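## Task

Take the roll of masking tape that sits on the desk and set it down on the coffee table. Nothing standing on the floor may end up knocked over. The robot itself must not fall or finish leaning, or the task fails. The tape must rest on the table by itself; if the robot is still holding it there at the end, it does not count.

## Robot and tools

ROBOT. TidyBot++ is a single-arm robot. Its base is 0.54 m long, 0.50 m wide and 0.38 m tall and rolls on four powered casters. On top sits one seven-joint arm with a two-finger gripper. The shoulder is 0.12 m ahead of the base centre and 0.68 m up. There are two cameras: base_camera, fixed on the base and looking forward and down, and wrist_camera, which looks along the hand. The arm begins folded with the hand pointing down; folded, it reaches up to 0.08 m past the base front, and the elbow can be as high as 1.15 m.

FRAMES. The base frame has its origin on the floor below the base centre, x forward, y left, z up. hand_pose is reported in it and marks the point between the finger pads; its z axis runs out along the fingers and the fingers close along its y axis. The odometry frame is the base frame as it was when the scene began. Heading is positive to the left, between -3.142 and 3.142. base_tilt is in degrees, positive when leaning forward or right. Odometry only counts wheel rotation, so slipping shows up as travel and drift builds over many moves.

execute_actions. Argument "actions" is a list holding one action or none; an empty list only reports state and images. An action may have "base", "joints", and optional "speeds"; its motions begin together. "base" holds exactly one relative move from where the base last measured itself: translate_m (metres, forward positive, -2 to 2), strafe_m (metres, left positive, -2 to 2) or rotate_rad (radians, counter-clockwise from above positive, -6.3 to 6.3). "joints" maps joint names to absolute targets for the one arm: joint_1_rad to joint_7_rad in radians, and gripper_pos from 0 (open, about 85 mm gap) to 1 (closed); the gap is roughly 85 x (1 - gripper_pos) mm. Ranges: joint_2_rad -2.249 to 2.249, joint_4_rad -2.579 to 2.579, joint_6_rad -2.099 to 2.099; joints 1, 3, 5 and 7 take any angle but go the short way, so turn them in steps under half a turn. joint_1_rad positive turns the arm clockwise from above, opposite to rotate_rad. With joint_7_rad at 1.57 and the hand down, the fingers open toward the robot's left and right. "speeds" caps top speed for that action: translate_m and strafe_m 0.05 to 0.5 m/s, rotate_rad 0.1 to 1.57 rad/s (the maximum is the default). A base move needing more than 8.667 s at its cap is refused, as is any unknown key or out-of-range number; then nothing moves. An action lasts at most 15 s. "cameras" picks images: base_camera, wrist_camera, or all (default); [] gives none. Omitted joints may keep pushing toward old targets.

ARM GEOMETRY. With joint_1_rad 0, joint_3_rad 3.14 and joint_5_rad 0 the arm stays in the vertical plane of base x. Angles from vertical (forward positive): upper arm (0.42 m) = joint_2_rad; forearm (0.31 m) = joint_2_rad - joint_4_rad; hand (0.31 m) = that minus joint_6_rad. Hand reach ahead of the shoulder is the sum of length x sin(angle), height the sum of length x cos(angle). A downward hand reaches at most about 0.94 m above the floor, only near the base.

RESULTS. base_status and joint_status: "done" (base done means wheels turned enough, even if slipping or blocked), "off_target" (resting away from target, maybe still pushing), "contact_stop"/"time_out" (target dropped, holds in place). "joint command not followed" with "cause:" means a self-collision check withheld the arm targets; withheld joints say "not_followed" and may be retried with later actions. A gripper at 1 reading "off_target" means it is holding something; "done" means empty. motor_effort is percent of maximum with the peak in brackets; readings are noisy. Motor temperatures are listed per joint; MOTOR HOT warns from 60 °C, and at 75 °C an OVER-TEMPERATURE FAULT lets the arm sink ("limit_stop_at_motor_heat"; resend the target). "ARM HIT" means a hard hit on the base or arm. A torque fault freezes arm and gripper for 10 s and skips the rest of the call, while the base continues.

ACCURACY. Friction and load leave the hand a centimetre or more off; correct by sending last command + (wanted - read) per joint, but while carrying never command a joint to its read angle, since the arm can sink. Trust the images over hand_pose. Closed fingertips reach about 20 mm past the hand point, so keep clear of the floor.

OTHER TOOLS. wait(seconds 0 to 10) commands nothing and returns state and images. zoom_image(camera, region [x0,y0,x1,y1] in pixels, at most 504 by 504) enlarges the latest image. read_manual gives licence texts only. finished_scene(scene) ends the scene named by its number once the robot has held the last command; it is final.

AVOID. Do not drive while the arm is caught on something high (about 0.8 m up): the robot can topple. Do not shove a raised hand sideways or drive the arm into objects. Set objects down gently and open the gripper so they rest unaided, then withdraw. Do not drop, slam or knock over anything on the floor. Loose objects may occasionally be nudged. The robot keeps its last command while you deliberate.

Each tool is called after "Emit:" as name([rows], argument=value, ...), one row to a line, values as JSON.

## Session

Emit:
execute_actions(actions=[])

Scene clock: 0.00 s.
Motor temperatures (°C, as the motors report them): [28 29 27 27 31 37 33]
base_odometry: x=+0.000 y=+0.000 heading=+0.000 (m, m, rad; odometry frame)
base_tilt: forward=-0.1 right=+0.3 (deg)
base_status: not commanded
joint_positions: joint_1_rad=+0.013 joint_2_rad=-0.355 joint_3_rad=+3.103 joint_4_rad=-2.511 joint_5_rad=-0.055 joint_6_rad=-0.864 joint_7_rad=+1.530 gripper_pos=+0.000
joint_status: not commanded
motor_effort: joint_1_rad=+0 joint_2_rad=-2 joint_3_rad=-1 joint_4_rad=+15 joint_5_rad=-1 joint_6_rad=+2 joint_7_rad=+0 (%)
hand_pose: x=+0.2717 y=+0.0166 z=+0.5935 quat_wxyz=(-0.017, +0.998, -0.025, +0.060) (m; base frame)
pictures: base_camera, wrist_camera
camera_calibration (this result's frames):
wrist_camera: T_world_to_cam=[[-0.038934, -0.997594, -0.0573698, 0.065265], [-0.993468, 0.0448081, -0.104943, 0.385626], [0.107261, 0.0529092, -0.992822, 0.695094], [0, 0, 0, 1]] pos_world=[0.311091, 0.0110519, 0.734317]
Images, in order (width x height): base_camera 644x364, wrist_camera 644x476.

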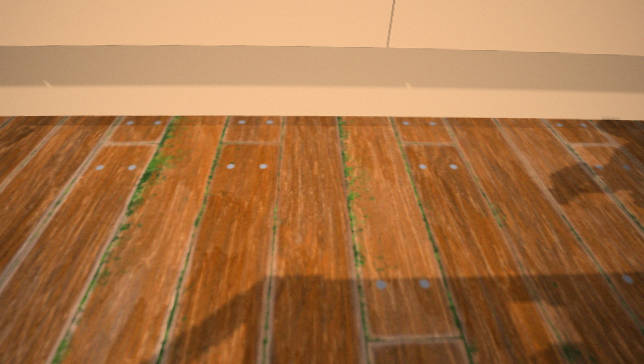

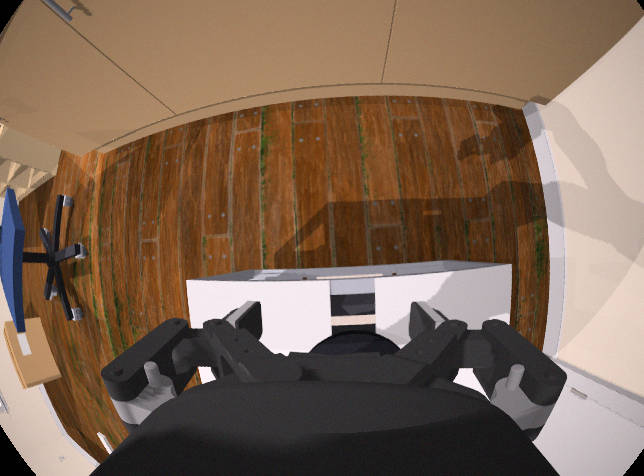

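Emit:
execute_actions([
  {"base":{"rotate_rad":1.56},"joints":{"joint_1_rad":-0.4,"joint_2_rad":-0.3,"joint_3_rad":3.16,"joint_4_rad":-0.9,"joint_5_rad":0.02,"joint_6_rad":-1.5,"joint_7_rad":1.59}},
])

Scene clock: 6.27 s.
Motor temperatures (°C, as the motors report them): [28 29 27 27 31 37 33]
base_odometry: x=+0.000 y=+0.000 heading=+1.559 (m, m, rad; odometry frame)
base_tilt: forward=-0.1 right=+0.3 (deg)
base_status: done
joint_positions: joint_1_rad=-0.386 joint_2_rad=-0.316 joint_3_rad=+3.140 joint_4_rad=-0.910 joint_5_rad=+0.000 joint_6_rad=-1.454 joint_7_rad=+1.542 gripper_pos=+0.000
joint_status: all done
motor_effort: joint_1_rad=+0(1) joint_2_rad=-4(12) joint_3_rad=-1(0) joint_4_rad=+15(21) joint_5_rad=+0(2) joint_6_rad=+9(9) joint_7_rad=+0(1) (%)
hand_pose: x=+0.4163 y=+0.1233 z=+1.1993 quat_wxyz=(-0.107, +0.840, +0.153, +0.509) (m; base frame)
pictures: base_camera, wrist_camera
camera_calibration (this result's frames):
wrist_camera: T_world_to_cam=[[0.38554, -0.922201, -0.0300554, -0.00676089], [-0.444986, -0.157301, -0.881614, 1.31619], [0.808298, 0.353272, -0.471013, 0.320727], [0, 0, 0, 1]] pos_world=[0.329051, 0.0874992, 1.31124]
Images, in order (width x height): base_camera 644x364, wrist_camera 644x476.

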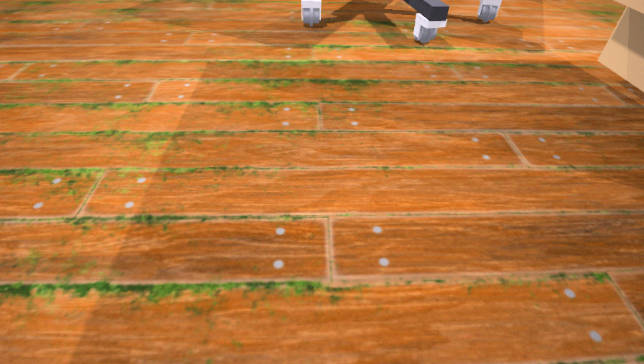

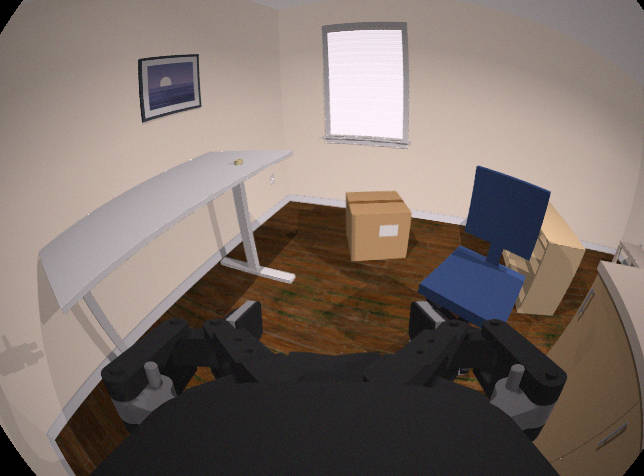

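Emit:
execute_actions([
  {"base":{"strafe_m":0.55},"joints":{"joint_1_rad":-1.3,"joint_6_rad":-1.7}},
], cameras=[])

Emit:
execute_actions([
  {"base":{"translate_m":1.2}},
])

Emit:
zoom_image(camera="wrist_camera", region=[220,120,460,300])

Scene clock: 15.43 s.
Motor temperatures (°C, as the motors report them): [28 29 27 27 31 37 33]
base_odometry: x=-0.550 y=+0.005 heading=+1.560 (m, m, rad; odometry frame)
base_tilt: forward=-0.1 right=+0.3 (deg)
base_status: done
joint_positions: joint_1_rad=-1.289 joint_2_rad=-0.297 joint_3_rad=+3.147 joint_4_rad=-0.910 joint_5_rad=+0.006 joint_6_rad=-1.654 joint_7_rad=+1.542 gripper_pos=+0.000
joint_status: all done
motor_effort: joint_1_rad=+0(1) joint_2_rad=-4(7) joint_3_rad=-1(0) joint_4_rad=+16(16) joint_5_rad=+0(1) joint_6_rad=+8(9) joint_7_rad=+1(1) (%)
hand_pose: x=+0.2043 y=+0.2840 z=+1.1419 quat_wxyz=(-0.257, +0.734, +0.530, +0.337) (m; base frame)
pictures: none
No camera images: the call's "cameras" was empty. Leave "cameras" out to get every camera's image.

Scene clock: 19.20 s.
Motor temperatures (°C, as the motors report them): [28 29 27 27 31 37 33]
base_odometry: x=-0.538 y=+1.205 heading=+1.561 (m, m, rad; odometry frame)
base_tilt: forward=-0.1 right=+0.3 (deg)
base_status: done
joint_positions: joint_1_rad=-1.289 joint_2_rad=-0.298 joint_3_rad=+3.149 joint_4_rad=-0.909 joint_5_rad=+0.006 joint_6_rad=-1.655 joint_7_rad=+1.542 gripper_pos=+0.000
joint_status: not commanded
motor_effort: joint_1_rad=+0(1) joint_2_rad=-4(5) joint_3_rad=-1(1) joint_4_rad=+16(16) joint_5_rad=-1(0) joint_6_rad=+7(8) joint_7_rad=+0(1) (%)
hand_pose: x=+0.2047 y=+0.2834 z=+1.1419 quat_wxyz=(-0.257, +0.735, +0.530, +0.337) (m; base frame)
pictures: base_camera, wrist_camera
camera_calibration (this result's frames):
wrist_camera: T_world_to_cam=[[0.957156, -0.288016, -0.0300029, -0.0760087], [-0.209501, -0.617231, -0.758377, 1.13801], [0.199906, 0.73217, -0.651126, 0.631019], [0, 0, 0, 1]] pos_world=[0.185022, 0.218507, 1.27163]
Images, in order (width x height): base_camera 644x364, wrist_camera 644x476.

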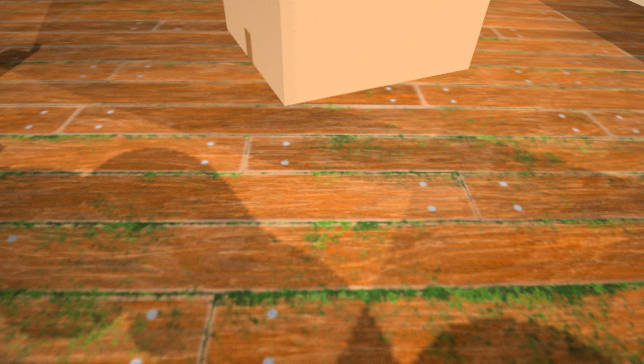

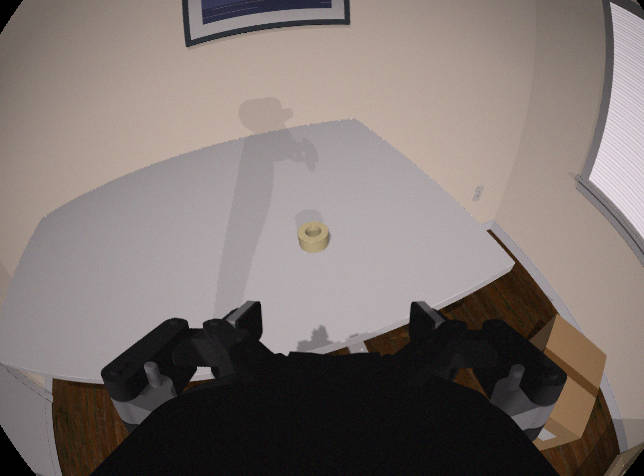

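Region (220, 120, 460, 300) of wrist_camera's 644x476 image, scaled by 2.100; it fills the top 378 rows of this view, and the rest is white.

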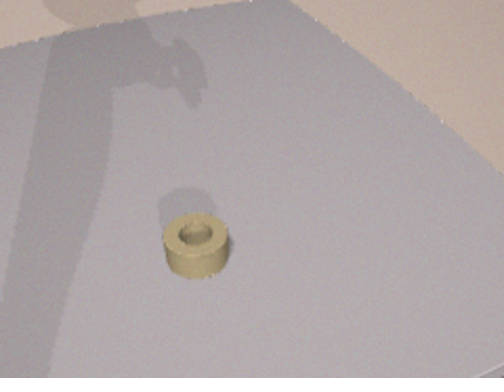

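Emit:
execute_actions([
  {"joints":{"joint_1_rad":-1.355,"joint_2_rad":0.0,"joint_4_rad":-1.02,"joint_6_rad":-1.14}},
], cameras=["wrist_camera"])

Scene clock: 27.23 s.
Motor temperatures (°C, as the motors report them): [28 29 27 27 31 37 33]
base_odometry: x=-0.538 y=+1.205 heading=+1.561 (m, m, rad; odometry frame)
base_tilt: forward=-0.1 right=+0.2 (deg)
base_status: not commanded
joint_positions: joint_1_rad=-1.342 joint_2_rad=+0.007 joint_3_rad=+3.149 joint_4_rad=-1.018 joint_5_rad=+0.006 joint_6_rad=-1.181 joint_7_rad=+1.542 gripper_pos=+0.000
joint_status: all done
motor_effort: joint_1_rad=+1(1) joint_2_rad=-21(28) joint_3_rad=-1(1) joint_4_rad=+20(22) joint_5_rad=+0(0) joint_6_rad=+9(9) joint_7_rad=+0(0) (%)
hand_pose: x=+0.2414 y=+0.5075 z=+1.0809 quat_wxyz=(-0.282, +0.709, +0.542, +0.352) (m; base frame)
pictures: wrist_camera
camera_calibration (this result's frames):
wrist_camera: T_world_to_cam=[[0.971971, -0.233658, -0.0260094, -0.0839263], [-0.161494, -0.583161, -0.796142, 1.24967], [0.170857, 0.778028, -0.60455, 0.353245], [0, 0, 0, 1]] pos_world=[0.223033, 0.434313, 1.20628]
Images, in order (width x height): wrist_camera 644x476.

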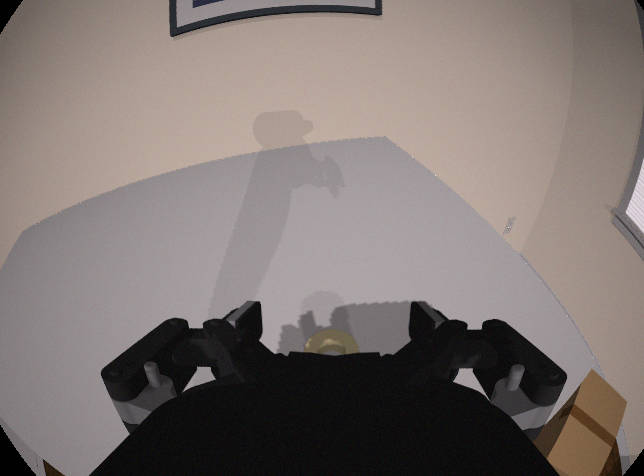

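Emit:
execute_actions([
  {"joints":{"joint_2_rad":0.03,"joint_4_rad":-1.27,"joint_6_rad":-0.88}},
], cameras=["wrist_camera"])

Scene clock: 33.17 s.
Motor temperatures (°C, as the motors report them): [28 29 27 27 31 37 33]
base_odometry: x=-0.538 y=+1.205 heading=+1.561 (m, m, rad; odometry frame)
base_tilt: forward=-0.1 right=+0.2 (deg)
base_status: not commanded
joint_positions: joint_1_rad=-1.342 joint_2_rad=+0.025 joint_3_rad=+3.149 joint_4_rad=-1.263 joint_5_rad=+0.006 joint_6_rad=-0.925 joint_7_rad=+1.542 gripper_pos=+0.000
joint_status: all done
motor_effort: joint_1_rad=+1(0) joint_2_rad=-24(26) joint_3_rad=-1(2) joint_4_rad=+22(23) joint_5_rad=+0(1) joint_6_rad=+8(8) joint_7_rad=+0(1) (%)
hand_pose: x=+0.2504 y=+0.5461 z=+1.0042 quat_wxyz=(-0.280, +0.710, +0.544, +0.350) (m; base frame)
pictures: wrist_camera
camera_calibration (this result's frames):
wrist_camera: T_world_to_cam=[[0.972304, -0.232355, -0.0252338, -0.0872027], [-0.161066, -0.587901, -0.792736, 1.21159], [0.169361, 0.774844, -0.609043, 0.281974], [0, 0, 0, 1]] pos_world=[0.232179, 0.473549, 1.13001]
Images, in order (width x height): wrist_camera 644x476.

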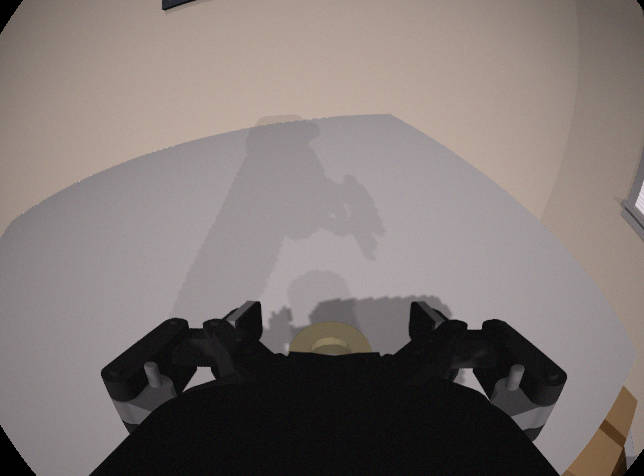

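Emit:
execute_actions([
  {"joints":{"joint_2_rad":0.085}},
], cameras=["wrist_camera"])

Scene clock: 43.53 s.
Motor temperatures (°C, as the motors report them): [28 29 27 27 31 37 33]
base_odometry: x=-0.538 y=+1.205 heading=+1.561 (m, m, rad; odometry frame)
base_tilt: forward=-0.1 right=+0.2 (deg)
base_status: not commanded
joint_positions: joint_1_rad=-1.342 joint_2_rad=+0.080 joint_3_rad=+3.149 joint_4_rad=-1.264 joint_5_rad=+0.006 joint_6_rad=-0.925 joint_7_rad=+1.542 gripper_pos=+0.000
joint_status: all done
motor_effort: joint_1_rad=+0(0) joint_2_rad=-27(29) joint_3_rad=-1(1) joint_4_rad=+22(23) joint_5_rad=+0(1) joint_6_rad=+7(8) joint_7_rad=+0(0) (%)
hand_pose: x=+0.2542 y=+0.5625 z=+0.9719 quat_wxyz=(-0.264, +0.719, +0.551, +0.330) (m; base frame)
pictures: wrist_camera
camera_calibration (this result's frames):
wrist_camera: T_world_to_cam=[[0.971981, -0.233739, -0.0248782, -0.087406], [-0.171046, -0.630712, -0.756932, 1.18811], [0.161234, 0.739979, -0.65302, 0.313285], [0, 0, 0, 1]] pos_world=[0.237666, 0.497099, 1.10172]
Images, in order (width x height): wrist_camera 644x476.

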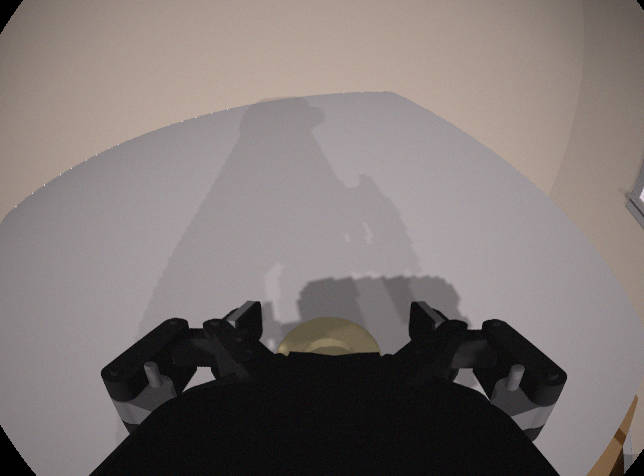

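Emit:
execute_actions([
  {"base":{"strafe_m":-0.022}},
], cameras=["wrist_camera"])

Emit:
execute_actions([
  {"joints":{"gripper_pos":1}},
], cameras=["wrist_camera"])

Scene clock: 47.73 s.
Motor temperatures (°C, as the motors report them): [28 29 27 27 31 37 33]
base_odometry: x=-0.516 y=+1.205 heading=+1.561 (m, m, rad; odometry frame)
base_tilt: forward=-0.1 right=+0.3 (deg)
base_status: done
joint_positions: joint_1_rad=-1.344 joint_2_rad=+0.080 joint_3_rad=+3.149 joint_4_rad=-1.264 joint_5_rad=+0.006 joint_6_rad=-0.923 joint_7_rad=+1.542 gripper_pos=+0.000
joint_status: not commanded
motor_effort: joint_1_rad=+0(2) joint_2_rad=-26(30) joint_3_rad=-1(0) joint_4_rad=+22(23) joint_5_rad=+0(0) joint_6_rad=+8(8) joint_7_rad=+0(1) (%)
hand_pose: x=+0.2533 y=+0.5629 z=+0.9726 quat_wxyz=(-0.265, +0.719, +0.552, +0.331) (m; base frame)
pictures: wrist_camera
camera_calibration (this result's frames):
wrist_camera: T_world_to_cam=[[0.972376, -0.232092, -0.0248807, -0.0874711], [-0.169612, -0.629304, -0.758425, 1.18904], [0.160367, 0.741694, -0.651286, 0.311197], [0, 0, 0, 1]] pos_world=[0.236824, 0.497151, 1.1023]
Images, in order (width x height): wrist_camera 644x476.

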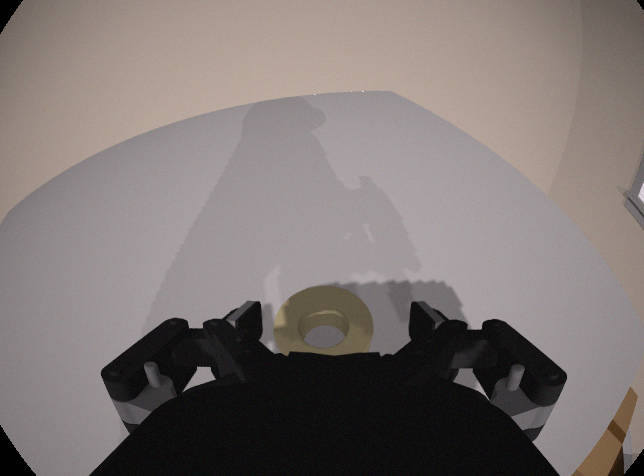

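Scene clock: 48.83 s.
Motor temperatures (°C, as the motors report them): [28 29 27 27 31 37 33]
base_odometry: x=-0.516 y=+1.205 heading=+1.561 (m, m, rad; odometry frame)
base_tilt: forward=-0.1 right=+0.3 (deg)
base_status: not commanded
joint_positions: joint_1_rad=-1.344 joint_2_rad=+0.078 joint_3_rad=+3.149 joint_4_rad=-1.263 joint_5_rad=+0.006 joint_6_rad=-0.917 joint_7_rad=+1.543 gripper_pos=+0.486
joint_status: gripper_pos off_target (ended at +0.486, target +1.000)
motor_effort: joint_1_rad=+0(0) joint_2_rad=-25(27) joint_3_rad=-2(2) joint_4_rad=+20(22) joint_5_rad=-1(1) joint_6_rad=+7(8) joint_7_rad=+1(0) (%)
hand_pose: x=+0.2535 y=+0.5637 z=+0.9750 quat_wxyz=(-0.267, +0.717, +0.551, +0.334) (m; base frame)
pictures: wrist_camera
camera_calibration (this result's frames):
wrist_camera: T_world_to_cam=[[0.972588, -0.231281, -0.0241, -0.0886825], [-0.167277, -0.623888, -0.763401, 1.19259], [0.161525, 0.746507, -0.645475, 0.303488], [0, 0, 0, 1]] pos_world=[0.236723, 0.496976, 1.10418]
Images, in order (width x height): wrist_camera 644x476.

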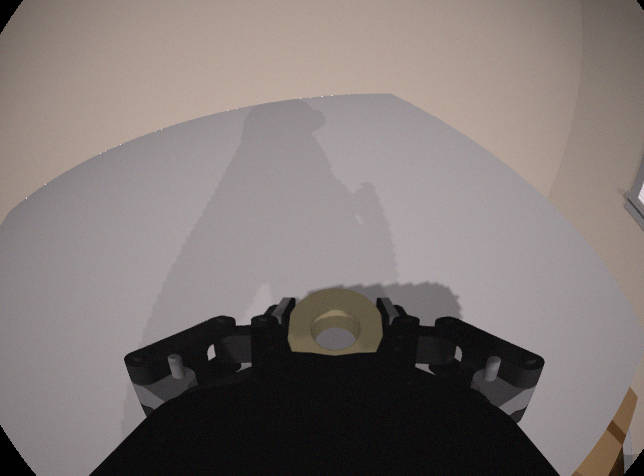

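Emit:
execute_actions([
  {"joints":{"joint_2_rad":-0.3,"joint_4_rad":-0.9,"joint_6_rad":-1.5}},
], cameras=[])

Emit:
execute_actions([
  {"joints":{"joint_1_rad":1.5,"joint_6_rad":-1.8}},
], cameras=["wrist_camera"])

Scene clock: 53.67 s.
Motor temperatures (°C, as the motors report them): [28 29 27 27 31 37 33]
base_odometry: x=-0.516 y=+1.205 heading=+1.561 (m, m, rad; odometry frame)
base_tilt: forward=-0.1 right=+0.3 (deg)
base_status: not commanded
joint_positions: joint_1_rad=-1.344 joint_2_rad=-0.305 joint_3_rad=+3.149 joint_4_rad=-0.899 joint_5_rad=+0.006 joint_6_rad=-1.460 joint_7_rad=+1.543 gripper_pos=+0.486
joint_status: all done
motor_effort: joint_1_rad=+0(0) joint_2_rad=-4(31) joint_3_rad=-1(1) joint_4_rad=+16(24) joint_5_rad=+0(0) joint_6_rad=+10(10) joint_7_rad=+0(0) (%)
hand_pose: x=+0.1961 y=+0.3162 z=+1.1987 quat_wxyz=(-0.324, +0.680, +0.520, +0.402) (m; base frame)
pictures: none
No camera images: the call's "cameras" was empty. Leave "cameras" out to get every camera's image.

Scene clock: 57.40 s.
Motor temperatures (°C, as the motors report them): [28 29 27 27 31 37 33]
base_odometry: x=-0.516 y=+1.205 heading=+1.561 (m, m, rad; odometry frame)
base_tilt: forward=-0.1 right=+0.3 (deg)
base_status: not commanded
joint_positions: joint_1_rad=+1.488 joint_2_rad=-0.305 joint_3_rad=+3.149 joint_4_rad=-0.899 joint_5_rad=+0.006 joint_6_rad=-1.755 joint_7_rad=+1.543 gripper_pos=+0.486
joint_status: all done
motor_effort: joint_1_rad=+0(1) joint_2_rad=-3(5) joint_3_rad=-1(1) joint_4_rad=+15(16) joint_5_rad=-1(0) joint_6_rad=+8(9) joint_7_rad=+1(0) (%)
hand_pose: x=+0.1381 y=-0.2708 z=+1.1249 quat_wxyz=(+0.259, +0.666, -0.638, +0.285) (m; base frame)
pictures: wrist_camera
camera_calibration (this result's frames):
wrist_camera: T_world_to_cam=[[-0.997106, -0.0701012, -0.0294306, 0.155884], [-0.029342, 0.711926, -0.701641, 1.04034], [0.0701383, -0.698746, -0.711923, 0.737799], [0, 0, 0, 1]] pos_world=[0.13421, -0.214181, 1.25979]
Images, in order (width x height): wrist_camera 644x476.

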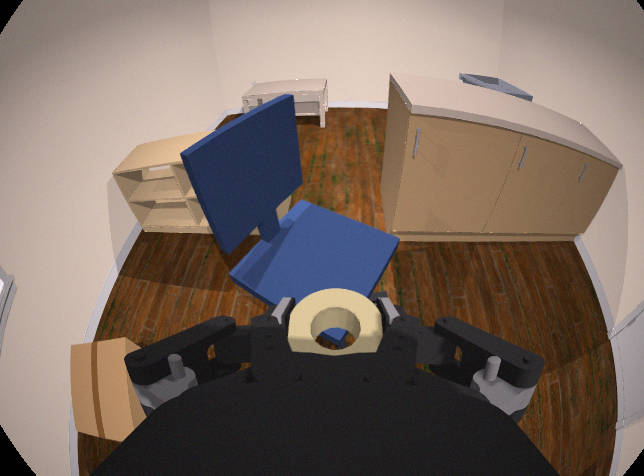

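Emit:
execute_actions([
  {"base":{"translate_m":-0.45},"joints":{"joint_1_rad":0.8}},
], cameras=[])

Emit:
execute_actions([
  {"base":{"strafe_m":-1.02}},
])

Scene clock: 70.03 s.
Motor temperatures (°C, as the motors report them): [28 29 27 27 31 37 33]
base_odometry: x=-0.520 y=+0.755 heading=+1.562 (m, m, rad; odometry frame)
base_tilt: forward=-0.1 right=+0.3 (deg)
base_status: done
joint_positions: joint_1_rad=+0.812 joint_2_rad=-0.305 joint_3_rad=+3.149 joint_4_rad=-0.899 joint_5_rad=+0.007 joint_6_rad=-1.756 joint_7_rad=+1.543 gripper_pos=+0.486
joint_status: all done
motor_effort: joint_1_rad=+1(1) joint_2_rad=-4(5) joint_3_rad=-1(1) joint_4_rad=+15(15) joint_5_rad=-1(1) joint_6_rad=+8(8) joint_7_rad=+1(0) (%)
hand_pose: x=+0.3028 y=-0.1992 z=+1.1247 quat_wxyz=(+0.150, +0.840, -0.381, +0.355) (m; base frame)
pictures: none
No camera images: the call's "cameras" was empty. Leave "cameras" out to get every camera's image.

Scene clock: 76.07 s.
Motor temperatures (°C, as the motors report them): [28 29 27 27 31 37 33]
base_odometry: x=+0.473 y=+0.745 heading=+1.563 (m, m, rad; odometry frame)
base_tilt: forward=-0.1 right=+0.3 (deg)
base_status: strafe_m time_out (by the wheels' count: -0.994 of -1.020)
joint_positions: joint_1_rad=+0.811 joint_2_rad=-0.296 joint_3_rad=+3.155 joint_4_rad=-0.901 joint_5_rad=+0.014 joint_6_rad=-1.761 joint_7_rad=+1.543 gripper_pos=+0.486
joint_status: not commanded
motor_effort: joint_1_rad=+1(3) joint_2_rad=-2(19) joint_3_rad=-2(10) joint_4_rad=+15(19) joint_5_rad=-1(5) joint_6_rad=+8(9) joint_7_rad=+1(0) (%)
hand_pose: x=+0.3020 y=-0.2040 z=+1.1208 quat_wxyz=(+0.150, +0.841, -0.386, +0.347) (m; base frame)
pictures: base_camera, wrist_camera
camera_calibration (this result's frames):
wrist_camera: T_world_to_cam=[[-0.741389, -0.670534, -0.0269433, 0.121342], [-0.471392, 0.548939, -0.690258, 1.08217], [0.477631, -0.499049, -0.723062, 0.700223], [0, 0, 0, 1]] pos_world=[0.265638, -0.163235, 1.25655]
Images, in order (width x height): base_camera 644x364, wrist_camera 644x476.

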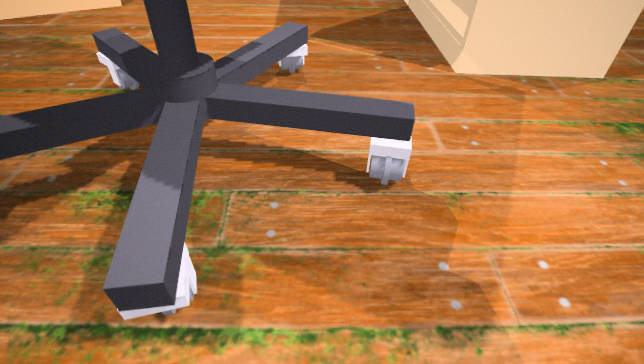

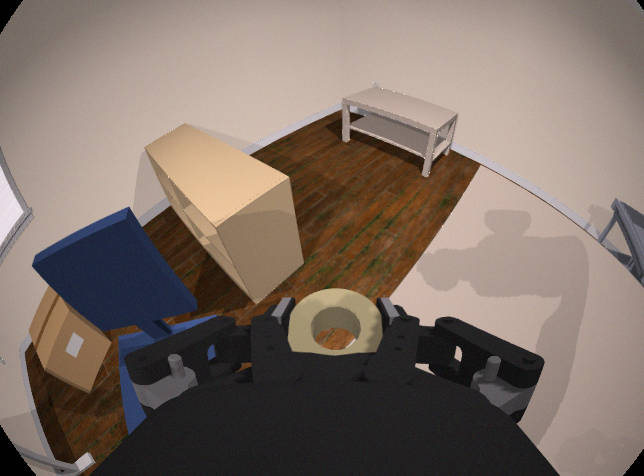

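Emit:
execute_actions([
  {"base":{"strafe_m":0.05}},
], cameras=[])

Emit:
execute_actions([
  {"base":{"translate_m":0.65},"speeds":{"translate_m":0.12},"joints":{"joint_1_rad":1.7,"joint_6_rad":-2.0}},
])

Scene clock: 82.27 s.
Motor temperatures (°C, as the motors report them): [28 29 27 27 31 37 33]
base_odometry: x=+0.423 y=+0.745 heading=+1.562 (m, m, rad; odometry frame)
base_tilt: forward=-0.1 right=+0.3 (deg)
base_status: done
joint_positions: joint_1_rad=+0.811 joint_2_rad=-0.303 joint_3_rad=+3.155 joint_4_rad=-0.901 joint_5_rad=+0.014 joint_6_rad=-1.761 joint_7_rad=+1.543 gripper_pos=+0.486
joint_status: not commanded
motor_effort: joint_1_rad=+0(1) joint_2_rad=-3(8) joint_3_rad=-1(0) joint_4_rad=+15(16) joint_5_rad=+0(0) joint_6_rad=+7(9) joint_7_rad=+0(0) (%)
hand_pose: x=+0.2999 y=-0.2018 z=+1.1226 quat_wxyz=(+0.151, +0.840, -0.386, +0.350) (m; base frame)
pictures: none
No camera images: the call's "cameras" was empty. Leave "cameras" out to get every camera's image.

Scene clock: 88.20 s.
Motor temperatures (°C, as the motors report them): [28 29 27 27 31 37 33]
base_odometry: x=+0.429 y=+1.395 heading=+1.562 (m, m, rad; odometry frame)
base_tilt: forward=-0.1 right=+0.3 (deg)
base_status: done
joint_positions: joint_1_rad=+1.688 joint_2_rad=-0.302 joint_3_rad=+3.155 joint_4_rad=-0.901 joint_5_rad=+0.014 joint_6_rad=-1.955 joint_7_rad=+1.543 gripper_pos=+0.486
joint_status: all done
motor_effort: joint_1_rad=+0(0) joint_2_rad=-2(6) joint_3_rad=-2(5) joint_4_rad=+14(15) joint_5_rad=-1(3) joint_6_rad=+6(9) joint_7_rad=+0(0) (%)
hand_pose: x=+0.0857 y=-0.2221 z=+1.0843 quat_wxyz=(+0.218, +0.618, -0.731, +0.192) (m; base frame)
pictures: base_camera, wrist_camera
camera_calibration (this result's frames):
wrist_camera: T_world_to_cam=[[-0.988681, 0.14771, -0.0263008, 0.150076], [0.138181, 0.828193, -0.543141, 0.815247], [-0.0584452, -0.540628, -0.839229, 0.930822], [0, 0, 0, 1]] pos_world=[0.0901271, -0.194121, 1.22791]
Images, in order (width x height): base_camera 644x364, wrist_camera 644x476.

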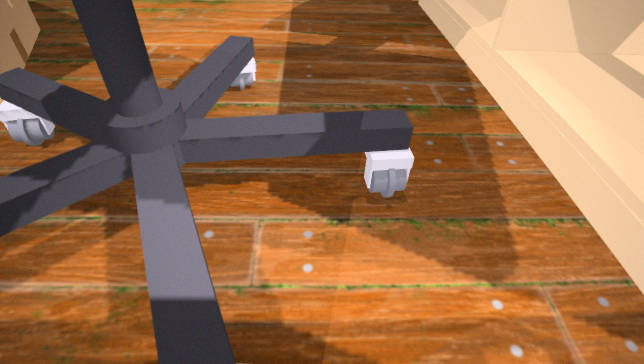

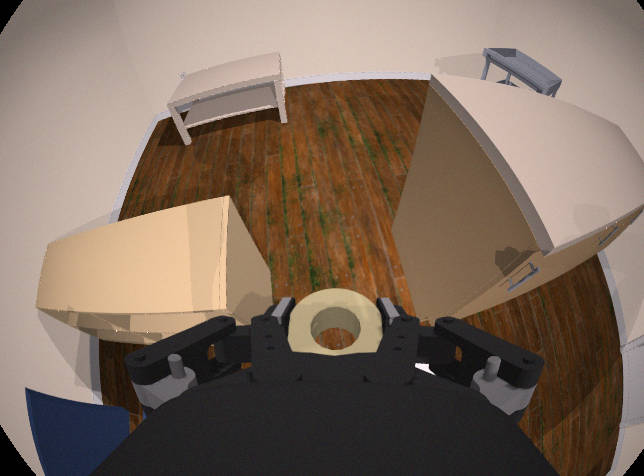

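Emit:
execute_actions([
  {"base":{"strafe_m":-0.45},"speeds":{"strafe_m":0.25}},
])

Emit:
execute_actions([
  {"base":{"strafe_m":-0.8},"speeds":{"strafe_m":0.35},"joints":{"joint_1_rad":1.04}},
])

Scene clock: 95.13 s.
Motor temperatures (°C, as the motors report them): [28 29 27 27 31 37 33]
base_odometry: x=+0.879 y=+1.392 heading=+1.563 (m, m, rad; odometry frame)
base_tilt: forward=-0.1 right=+0.3 (deg)
base_status: done
joint_positions: joint_1_rad=+1.688 joint_2_rad=-0.297 joint_3_rad=+3.155 joint_4_rad=-0.901 joint_5_rad=+0.014 joint_6_rad=-1.958 joint_7_rad=+1.543 gripper_pos=+0.486
joint_status: not commanded
motor_effort: joint_1_rad=+0(0) joint_2_rad=-3(6) joint_3_rad=-1(2) joint_4_rad=+14(15) joint_5_rad=-1(1) joint_6_rad=+7(7) joint_7_rad=+0(1) (%)
hand_pose: x=+0.0855 y=-0.2239 z=+1.0826 quat_wxyz=(+0.215, +0.618, -0.732, +0.189) (m; base frame)
pictures: base_camera, wrist_camera
camera_calibration (this result's frames):
wrist_camera: T_world_to_cam=[[-0.988634, 0.14806, -0.0261008, 0.149927], [0.138843, 0.832554, -0.536261, 0.809278], [-0.0576686, -0.53379, -0.843649, 0.934661], [0, 0, 0, 1]] pos_world=[0.0897609, -0.197054, 1.22642]
Images, in order (width x height): base_camera 644x364, wrist_camera 644x476.

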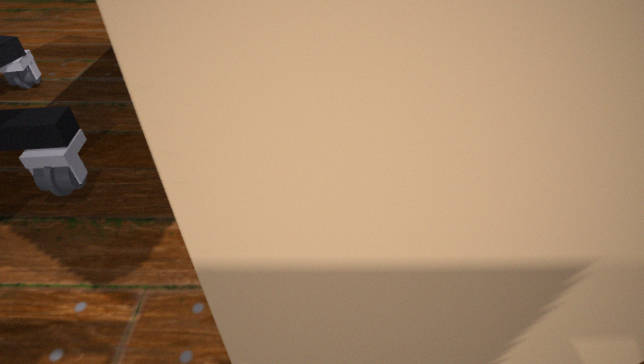

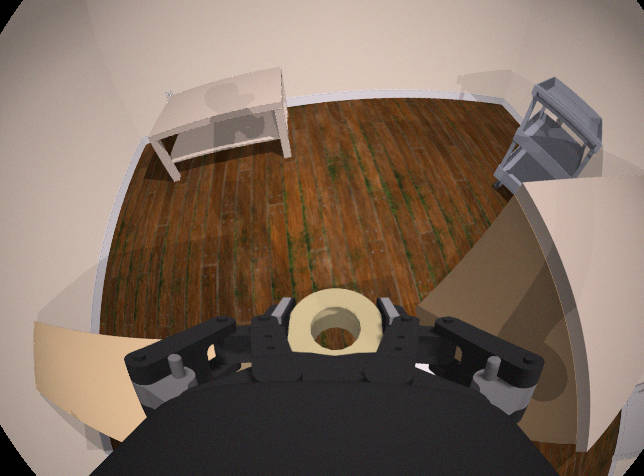

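Scene clock: 98.40 s.
Motor temperatures (°C, as the motors report them): [28 29 27 27 31 37 33]
base_odometry: x=+1.679 y=+1.386 heading=+1.563 (m, m, rad; odometry frame)
base_tilt: forward=-0.1 right=+0.3 (deg)
base_status: done
joint_positions: joint_1_rad=+1.052 joint_2_rad=-0.298 joint_3_rad=+3.155 joint_4_rad=-0.901 joint_5_rad=+0.014 joint_6_rad=-1.958 joint_7_rad=+1.543 gripper_pos=+0.486
joint_status: all done
motor_effort: joint_1_rad=+0(0) joint_2_rad=-3(5) joint_3_rad=-1(2) joint_4_rad=+14(15) joint_5_rad=+0(1) joint_6_rad=+6(6) joint_7_rad=+1(1) (%)
hand_pose: x=+0.2247 y=-0.1994 z=+1.0828 quat_wxyz=(+0.145, +0.816, -0.502, +0.247) (m; base frame)
pictures: base_camera, wrist_camera
camera_calibration (this result's frames):
wrist_camera: T_world_to_cam=[[-0.883243, -0.468186, -0.0261347, 0.137406], [-0.38274, 0.752004, -0.536657, 0.8712], [0.270909, -0.463996, -0.843396, 0.895705], [0, 0, 0, 1]] pos_world=[0.212152, -0.175211, 1.22656]
Images, in order (width x height): base_camera 644x364, wrist_camera 644x476.

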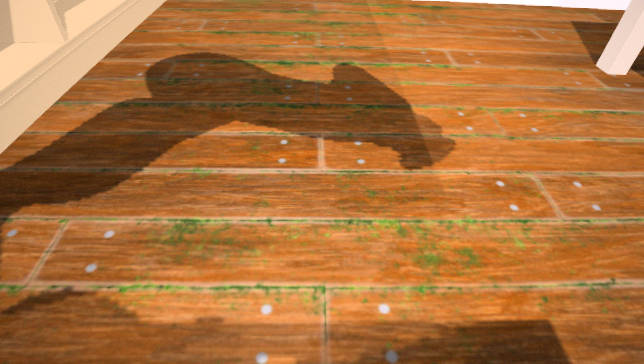

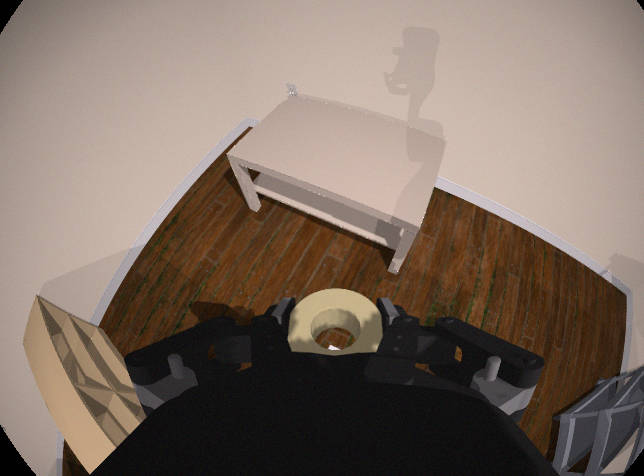

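Emit:
execute_actions([
  {"base":{"strafe_m":-0.28},"joints":{"joint_2_rad":0.83,"joint_4_rad":-1.725,"joint_6_rad":0.4}},
])

Scene clock: 105.33 s.
Motor temperatures (°C, as the motors report them): [28 29 27 27 31 37 33]
base_odometry: x=+1.959 y=+1.385 heading=+1.564 (m, m, rad; odometry frame)
base_tilt: forward=-0.1 right=+0.3 (deg)
base_status: done
joint_positions: joint_1_rad=+1.051 joint_2_rad=+0.834 joint_3_rad=+3.155 joint_4_rad=-1.719 joint_5_rad=+0.014 joint_6_rad=+0.355 joint_7_rad=+1.543 gripper_pos=+0.486
joint_status: all done
motor_effort: joint_1_rad=+0(0) joint_2_rad=-47(50) joint_3_rad=-2(0) joint_4_rad=+15(22) joint_5_rad=-1(0) joint_6_rad=+8(10) joint_7_rad=+1(0) (%)
hand_pose: x=+0.4811 y=-0.6432 z=+0.5199 quat_wxyz=(+0.229, +0.767, -0.453, +0.392) (m; base frame)
pictures: base_camera, wrist_camera
camera_calibration (this result's frames):
wrist_camera: T_world_to_cam=[[-0.864454, -0.502541, -0.0131103, 0.103487], [-0.291834, 0.522896, -0.800882, 0.94726], [0.409331, -0.6885, -0.598678, -0.192565], [0, 0, 0, 1]] pos_world=[0.444725, -0.575893, 0.644716]
Images, in order (width x height): base_camera 644x364, wrist_camera 644x476.

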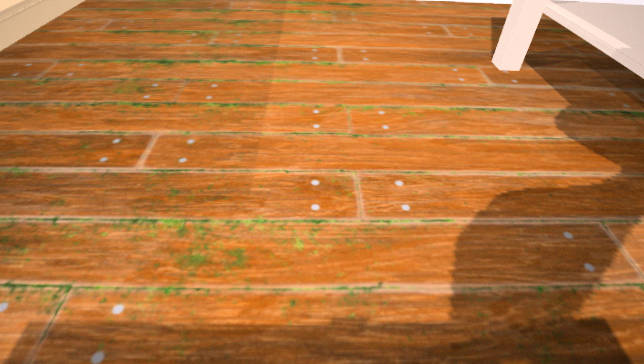

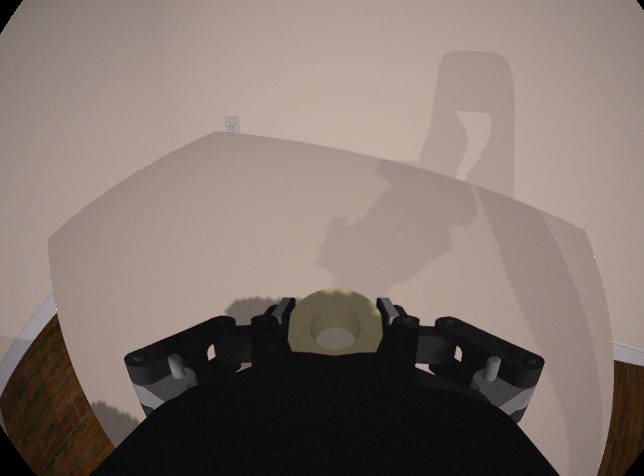

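Emit:
execute_actions([
  {"joints":{"joint_2_rad":0.89}},
], cameras=["wrist_camera"])

Scene clock: 108.50 s.
Motor temperatures (°C, as the motors report them): [28 29 27 27 31 37 33]
base_odometry: x=+1.959 y=+1.385 heading=+1.564 (m, m, rad; odometry frame)
base_tilt: forward=-0.1 right=+0.3 (deg)
base_status: not commanded
joint_positions: joint_1_rad=+1.051 joint_2_rad=+0.888 joint_3_rad=+3.155 joint_4_rad=-1.720 joint_5_rad=+0.014 joint_6_rad=+0.356 joint_7_rad=+1.543 gripper_pos=+0.486
joint_status: all done
motor_effort: joint_1_rad=+1(1) joint_2_rad=-47(50) joint_3_rad=-2(2) joint_4_rad=+14(15) joint_5_rad=-1(0) joint_6_rad=+8(9) joint_7_rad=+0(0) (%)
hand_pose: x=+0.4761 y=-0.6345 z=+0.4804 quat_wxyz=(+0.217, +0.777, -0.459, +0.372) (m; base frame)
pictures: wrist_camera
camera_calibration (this result's frames):
wrist_camera: T_world_to_cam=[[-0.864804, -0.501929, -0.0134567, 0.103761], [-0.312734, 0.559408, -0.767633, 0.926812], [0.392825, -0.659644, -0.640749, -0.161844], [0, 0, 0, 1]] pos_world=[0.443154, -0.573145, 0.609146]
Images, in order (width x height): wrist_camera 644x476.

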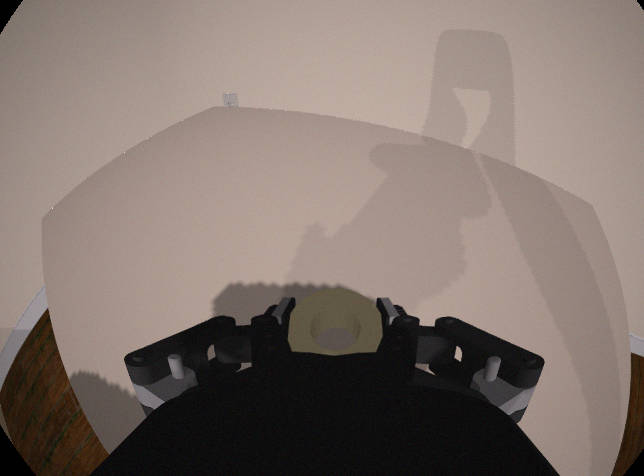

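Emit:
execute_actions([
  {"joints":{"joint_2_rad":0.94,"joint_6_rad":0.43}},
], cameras=["wrist_camera"])

Scene clock: 111.17 s.
Motor temperatures (°C, as the motors report them): [28 29 27 27 31 37 33]
base_odometry: x=+1.959 y=+1.385 heading=+1.564 (m, m, rad; odometry frame)
base_tilt: forward=-0.1 right=+0.3 (deg)
base_status: not commanded
joint_positions: joint_1_rad=+1.051 joint_2_rad=+0.906 joint_3_rad=+3.155 joint_4_rad=-1.720 joint_5_rad=+0.014 joint_6_rad=+0.395 joint_7_rad=+1.543 gripper_pos=+0.486
joint_status: all done
motor_effort: joint_1_rad=+1(0) joint_2_rad=-44(47) joint_3_rad=-2(2) joint_4_rad=+12(14) joint_5_rad=-1(0) joint_6_rad=+7(8) joint_7_rad=+1(1) (%)
hand_pose: x=+0.4783 y=-0.6379 z=+0.4767 quat_wxyz=(+0.221, +0.773, -0.456, +0.380) (m; base frame)
pictures: wrist_camera
camera_calibration (this result's frames):
wrist_camera: T_world_to_cam=[[-0.864309, -0.502781, -0.0134643, 0.103107], [-0.304704, 0.544726, -0.781299, 0.919893], [0.400157, -0.671181, -0.624011, -0.186197], [0, 0, 0, 1]] pos_world=[0.44392, -0.574221, 0.603911]
Images, in order (width x height): wrist_camera 644x476.

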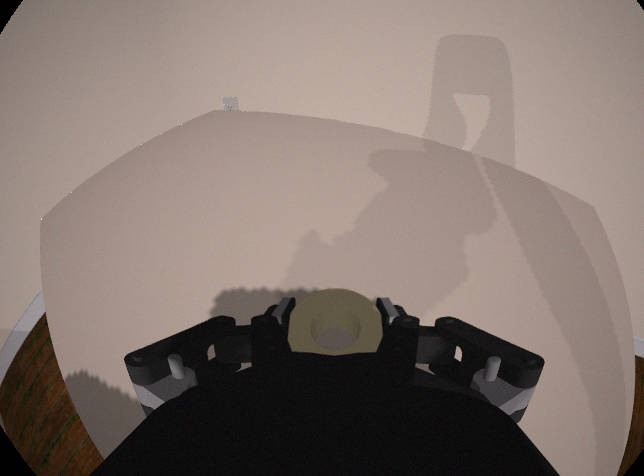

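Emit:
execute_actions([
  {"joints":{"joint_2_rad":0.9,"gripper_pos":0}},
], cameras=[])

Emit:
execute_actions([
  {"joints":{"joint_2_rad":0.7,"joint_6_rad":0.0}},
], cameras=["wrist_camera"])

Scene clock: 114.93 s.
Motor temperatures (°C, as the motors report them): [28 29 27 27 31 37 33]
base_odometry: x=+1.959 y=+1.385 heading=+1.564 (m, m, rad; odometry frame)
base_tilt: forward=-0.1 right=+0.3 (deg)
base_status: not commanded
joint_positions: joint_1_rad=+1.051 joint_2_rad=+0.904 joint_3_rad=+3.155 joint_4_rad=-1.720 joint_5_rad=+0.014 joint_6_rad=+0.395 joint_7_rad=+1.543 gripper_pos=+0.000
joint_status: all done
motor_effort: joint_1_rad=+0(1) joint_2_rad=-47(48) joint_3_rad=-2(2) joint_4_rad=+14(14) joint_5_rad=+0(1) joint_6_rad=+9(8) joint_7_rad=+0(0) (%)
hand_pose: x=+0.4785 y=-0.6383 z=+0.4783 quat_wxyz=(+0.222, +0.773, -0.456, +0.381) (m; base frame)
pictures: none
No camera images: the call's "cameras" was empty. Leave "cameras" out to get every camera's image.

Scene clock: 116.13 s.
Motor temperatures (°C, as the motors report them): [28 29 27 27 31 37 33]
base_odometry: x=+1.959 y=+1.385 heading=+1.564 (m, m, rad; odometry frame)
base_tilt: forward=-0.1 right=+0.3 (deg)
base_status: not commanded
joint_positions: joint_1_rad=+1.051 joint_2_rad=+0.698 joint_3_rad=+3.155 joint_4_rad=-1.720 joint_5_rad=+0.014 joint_6_rad=+0.042 joint_7_rad=+1.543 gripper_pos=+0.000
joint_status: all done
motor_effort: joint_1_rad=+0(0) joint_2_rad=-44(49) joint_3_rad=-2(2) joint_4_rad=+16(17) joint_5_rad=-1(1) joint_6_rad=+8(9) joint_7_rad=+1(0) (%)
hand_pose: x=+0.4583 y=-0.6061 z=+0.5445 quat_wxyz=(+0.190, +0.798, -0.473, +0.322) (m; base frame)
pictures: wrist_camera
camera_calibration (this result's frames):
wrist_camera: T_world_to_cam=[[-0.868373, -0.495737, -0.0131484, 0.108655], [-0.354014, 0.63825, -0.683601, 0.975501], [0.347279, -0.588966, -0.729737, 0.0171446], [0, 0, 0, 1]] pos_world=[0.43374, -0.558652, 0.680793]
Images, in order (width x height): wrist_camera 644x476.

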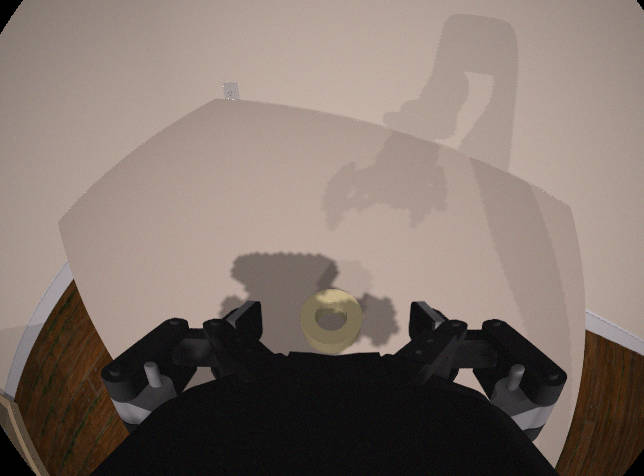

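Emit:
finished_scene(scene=2)

The scene is finished: the task was done.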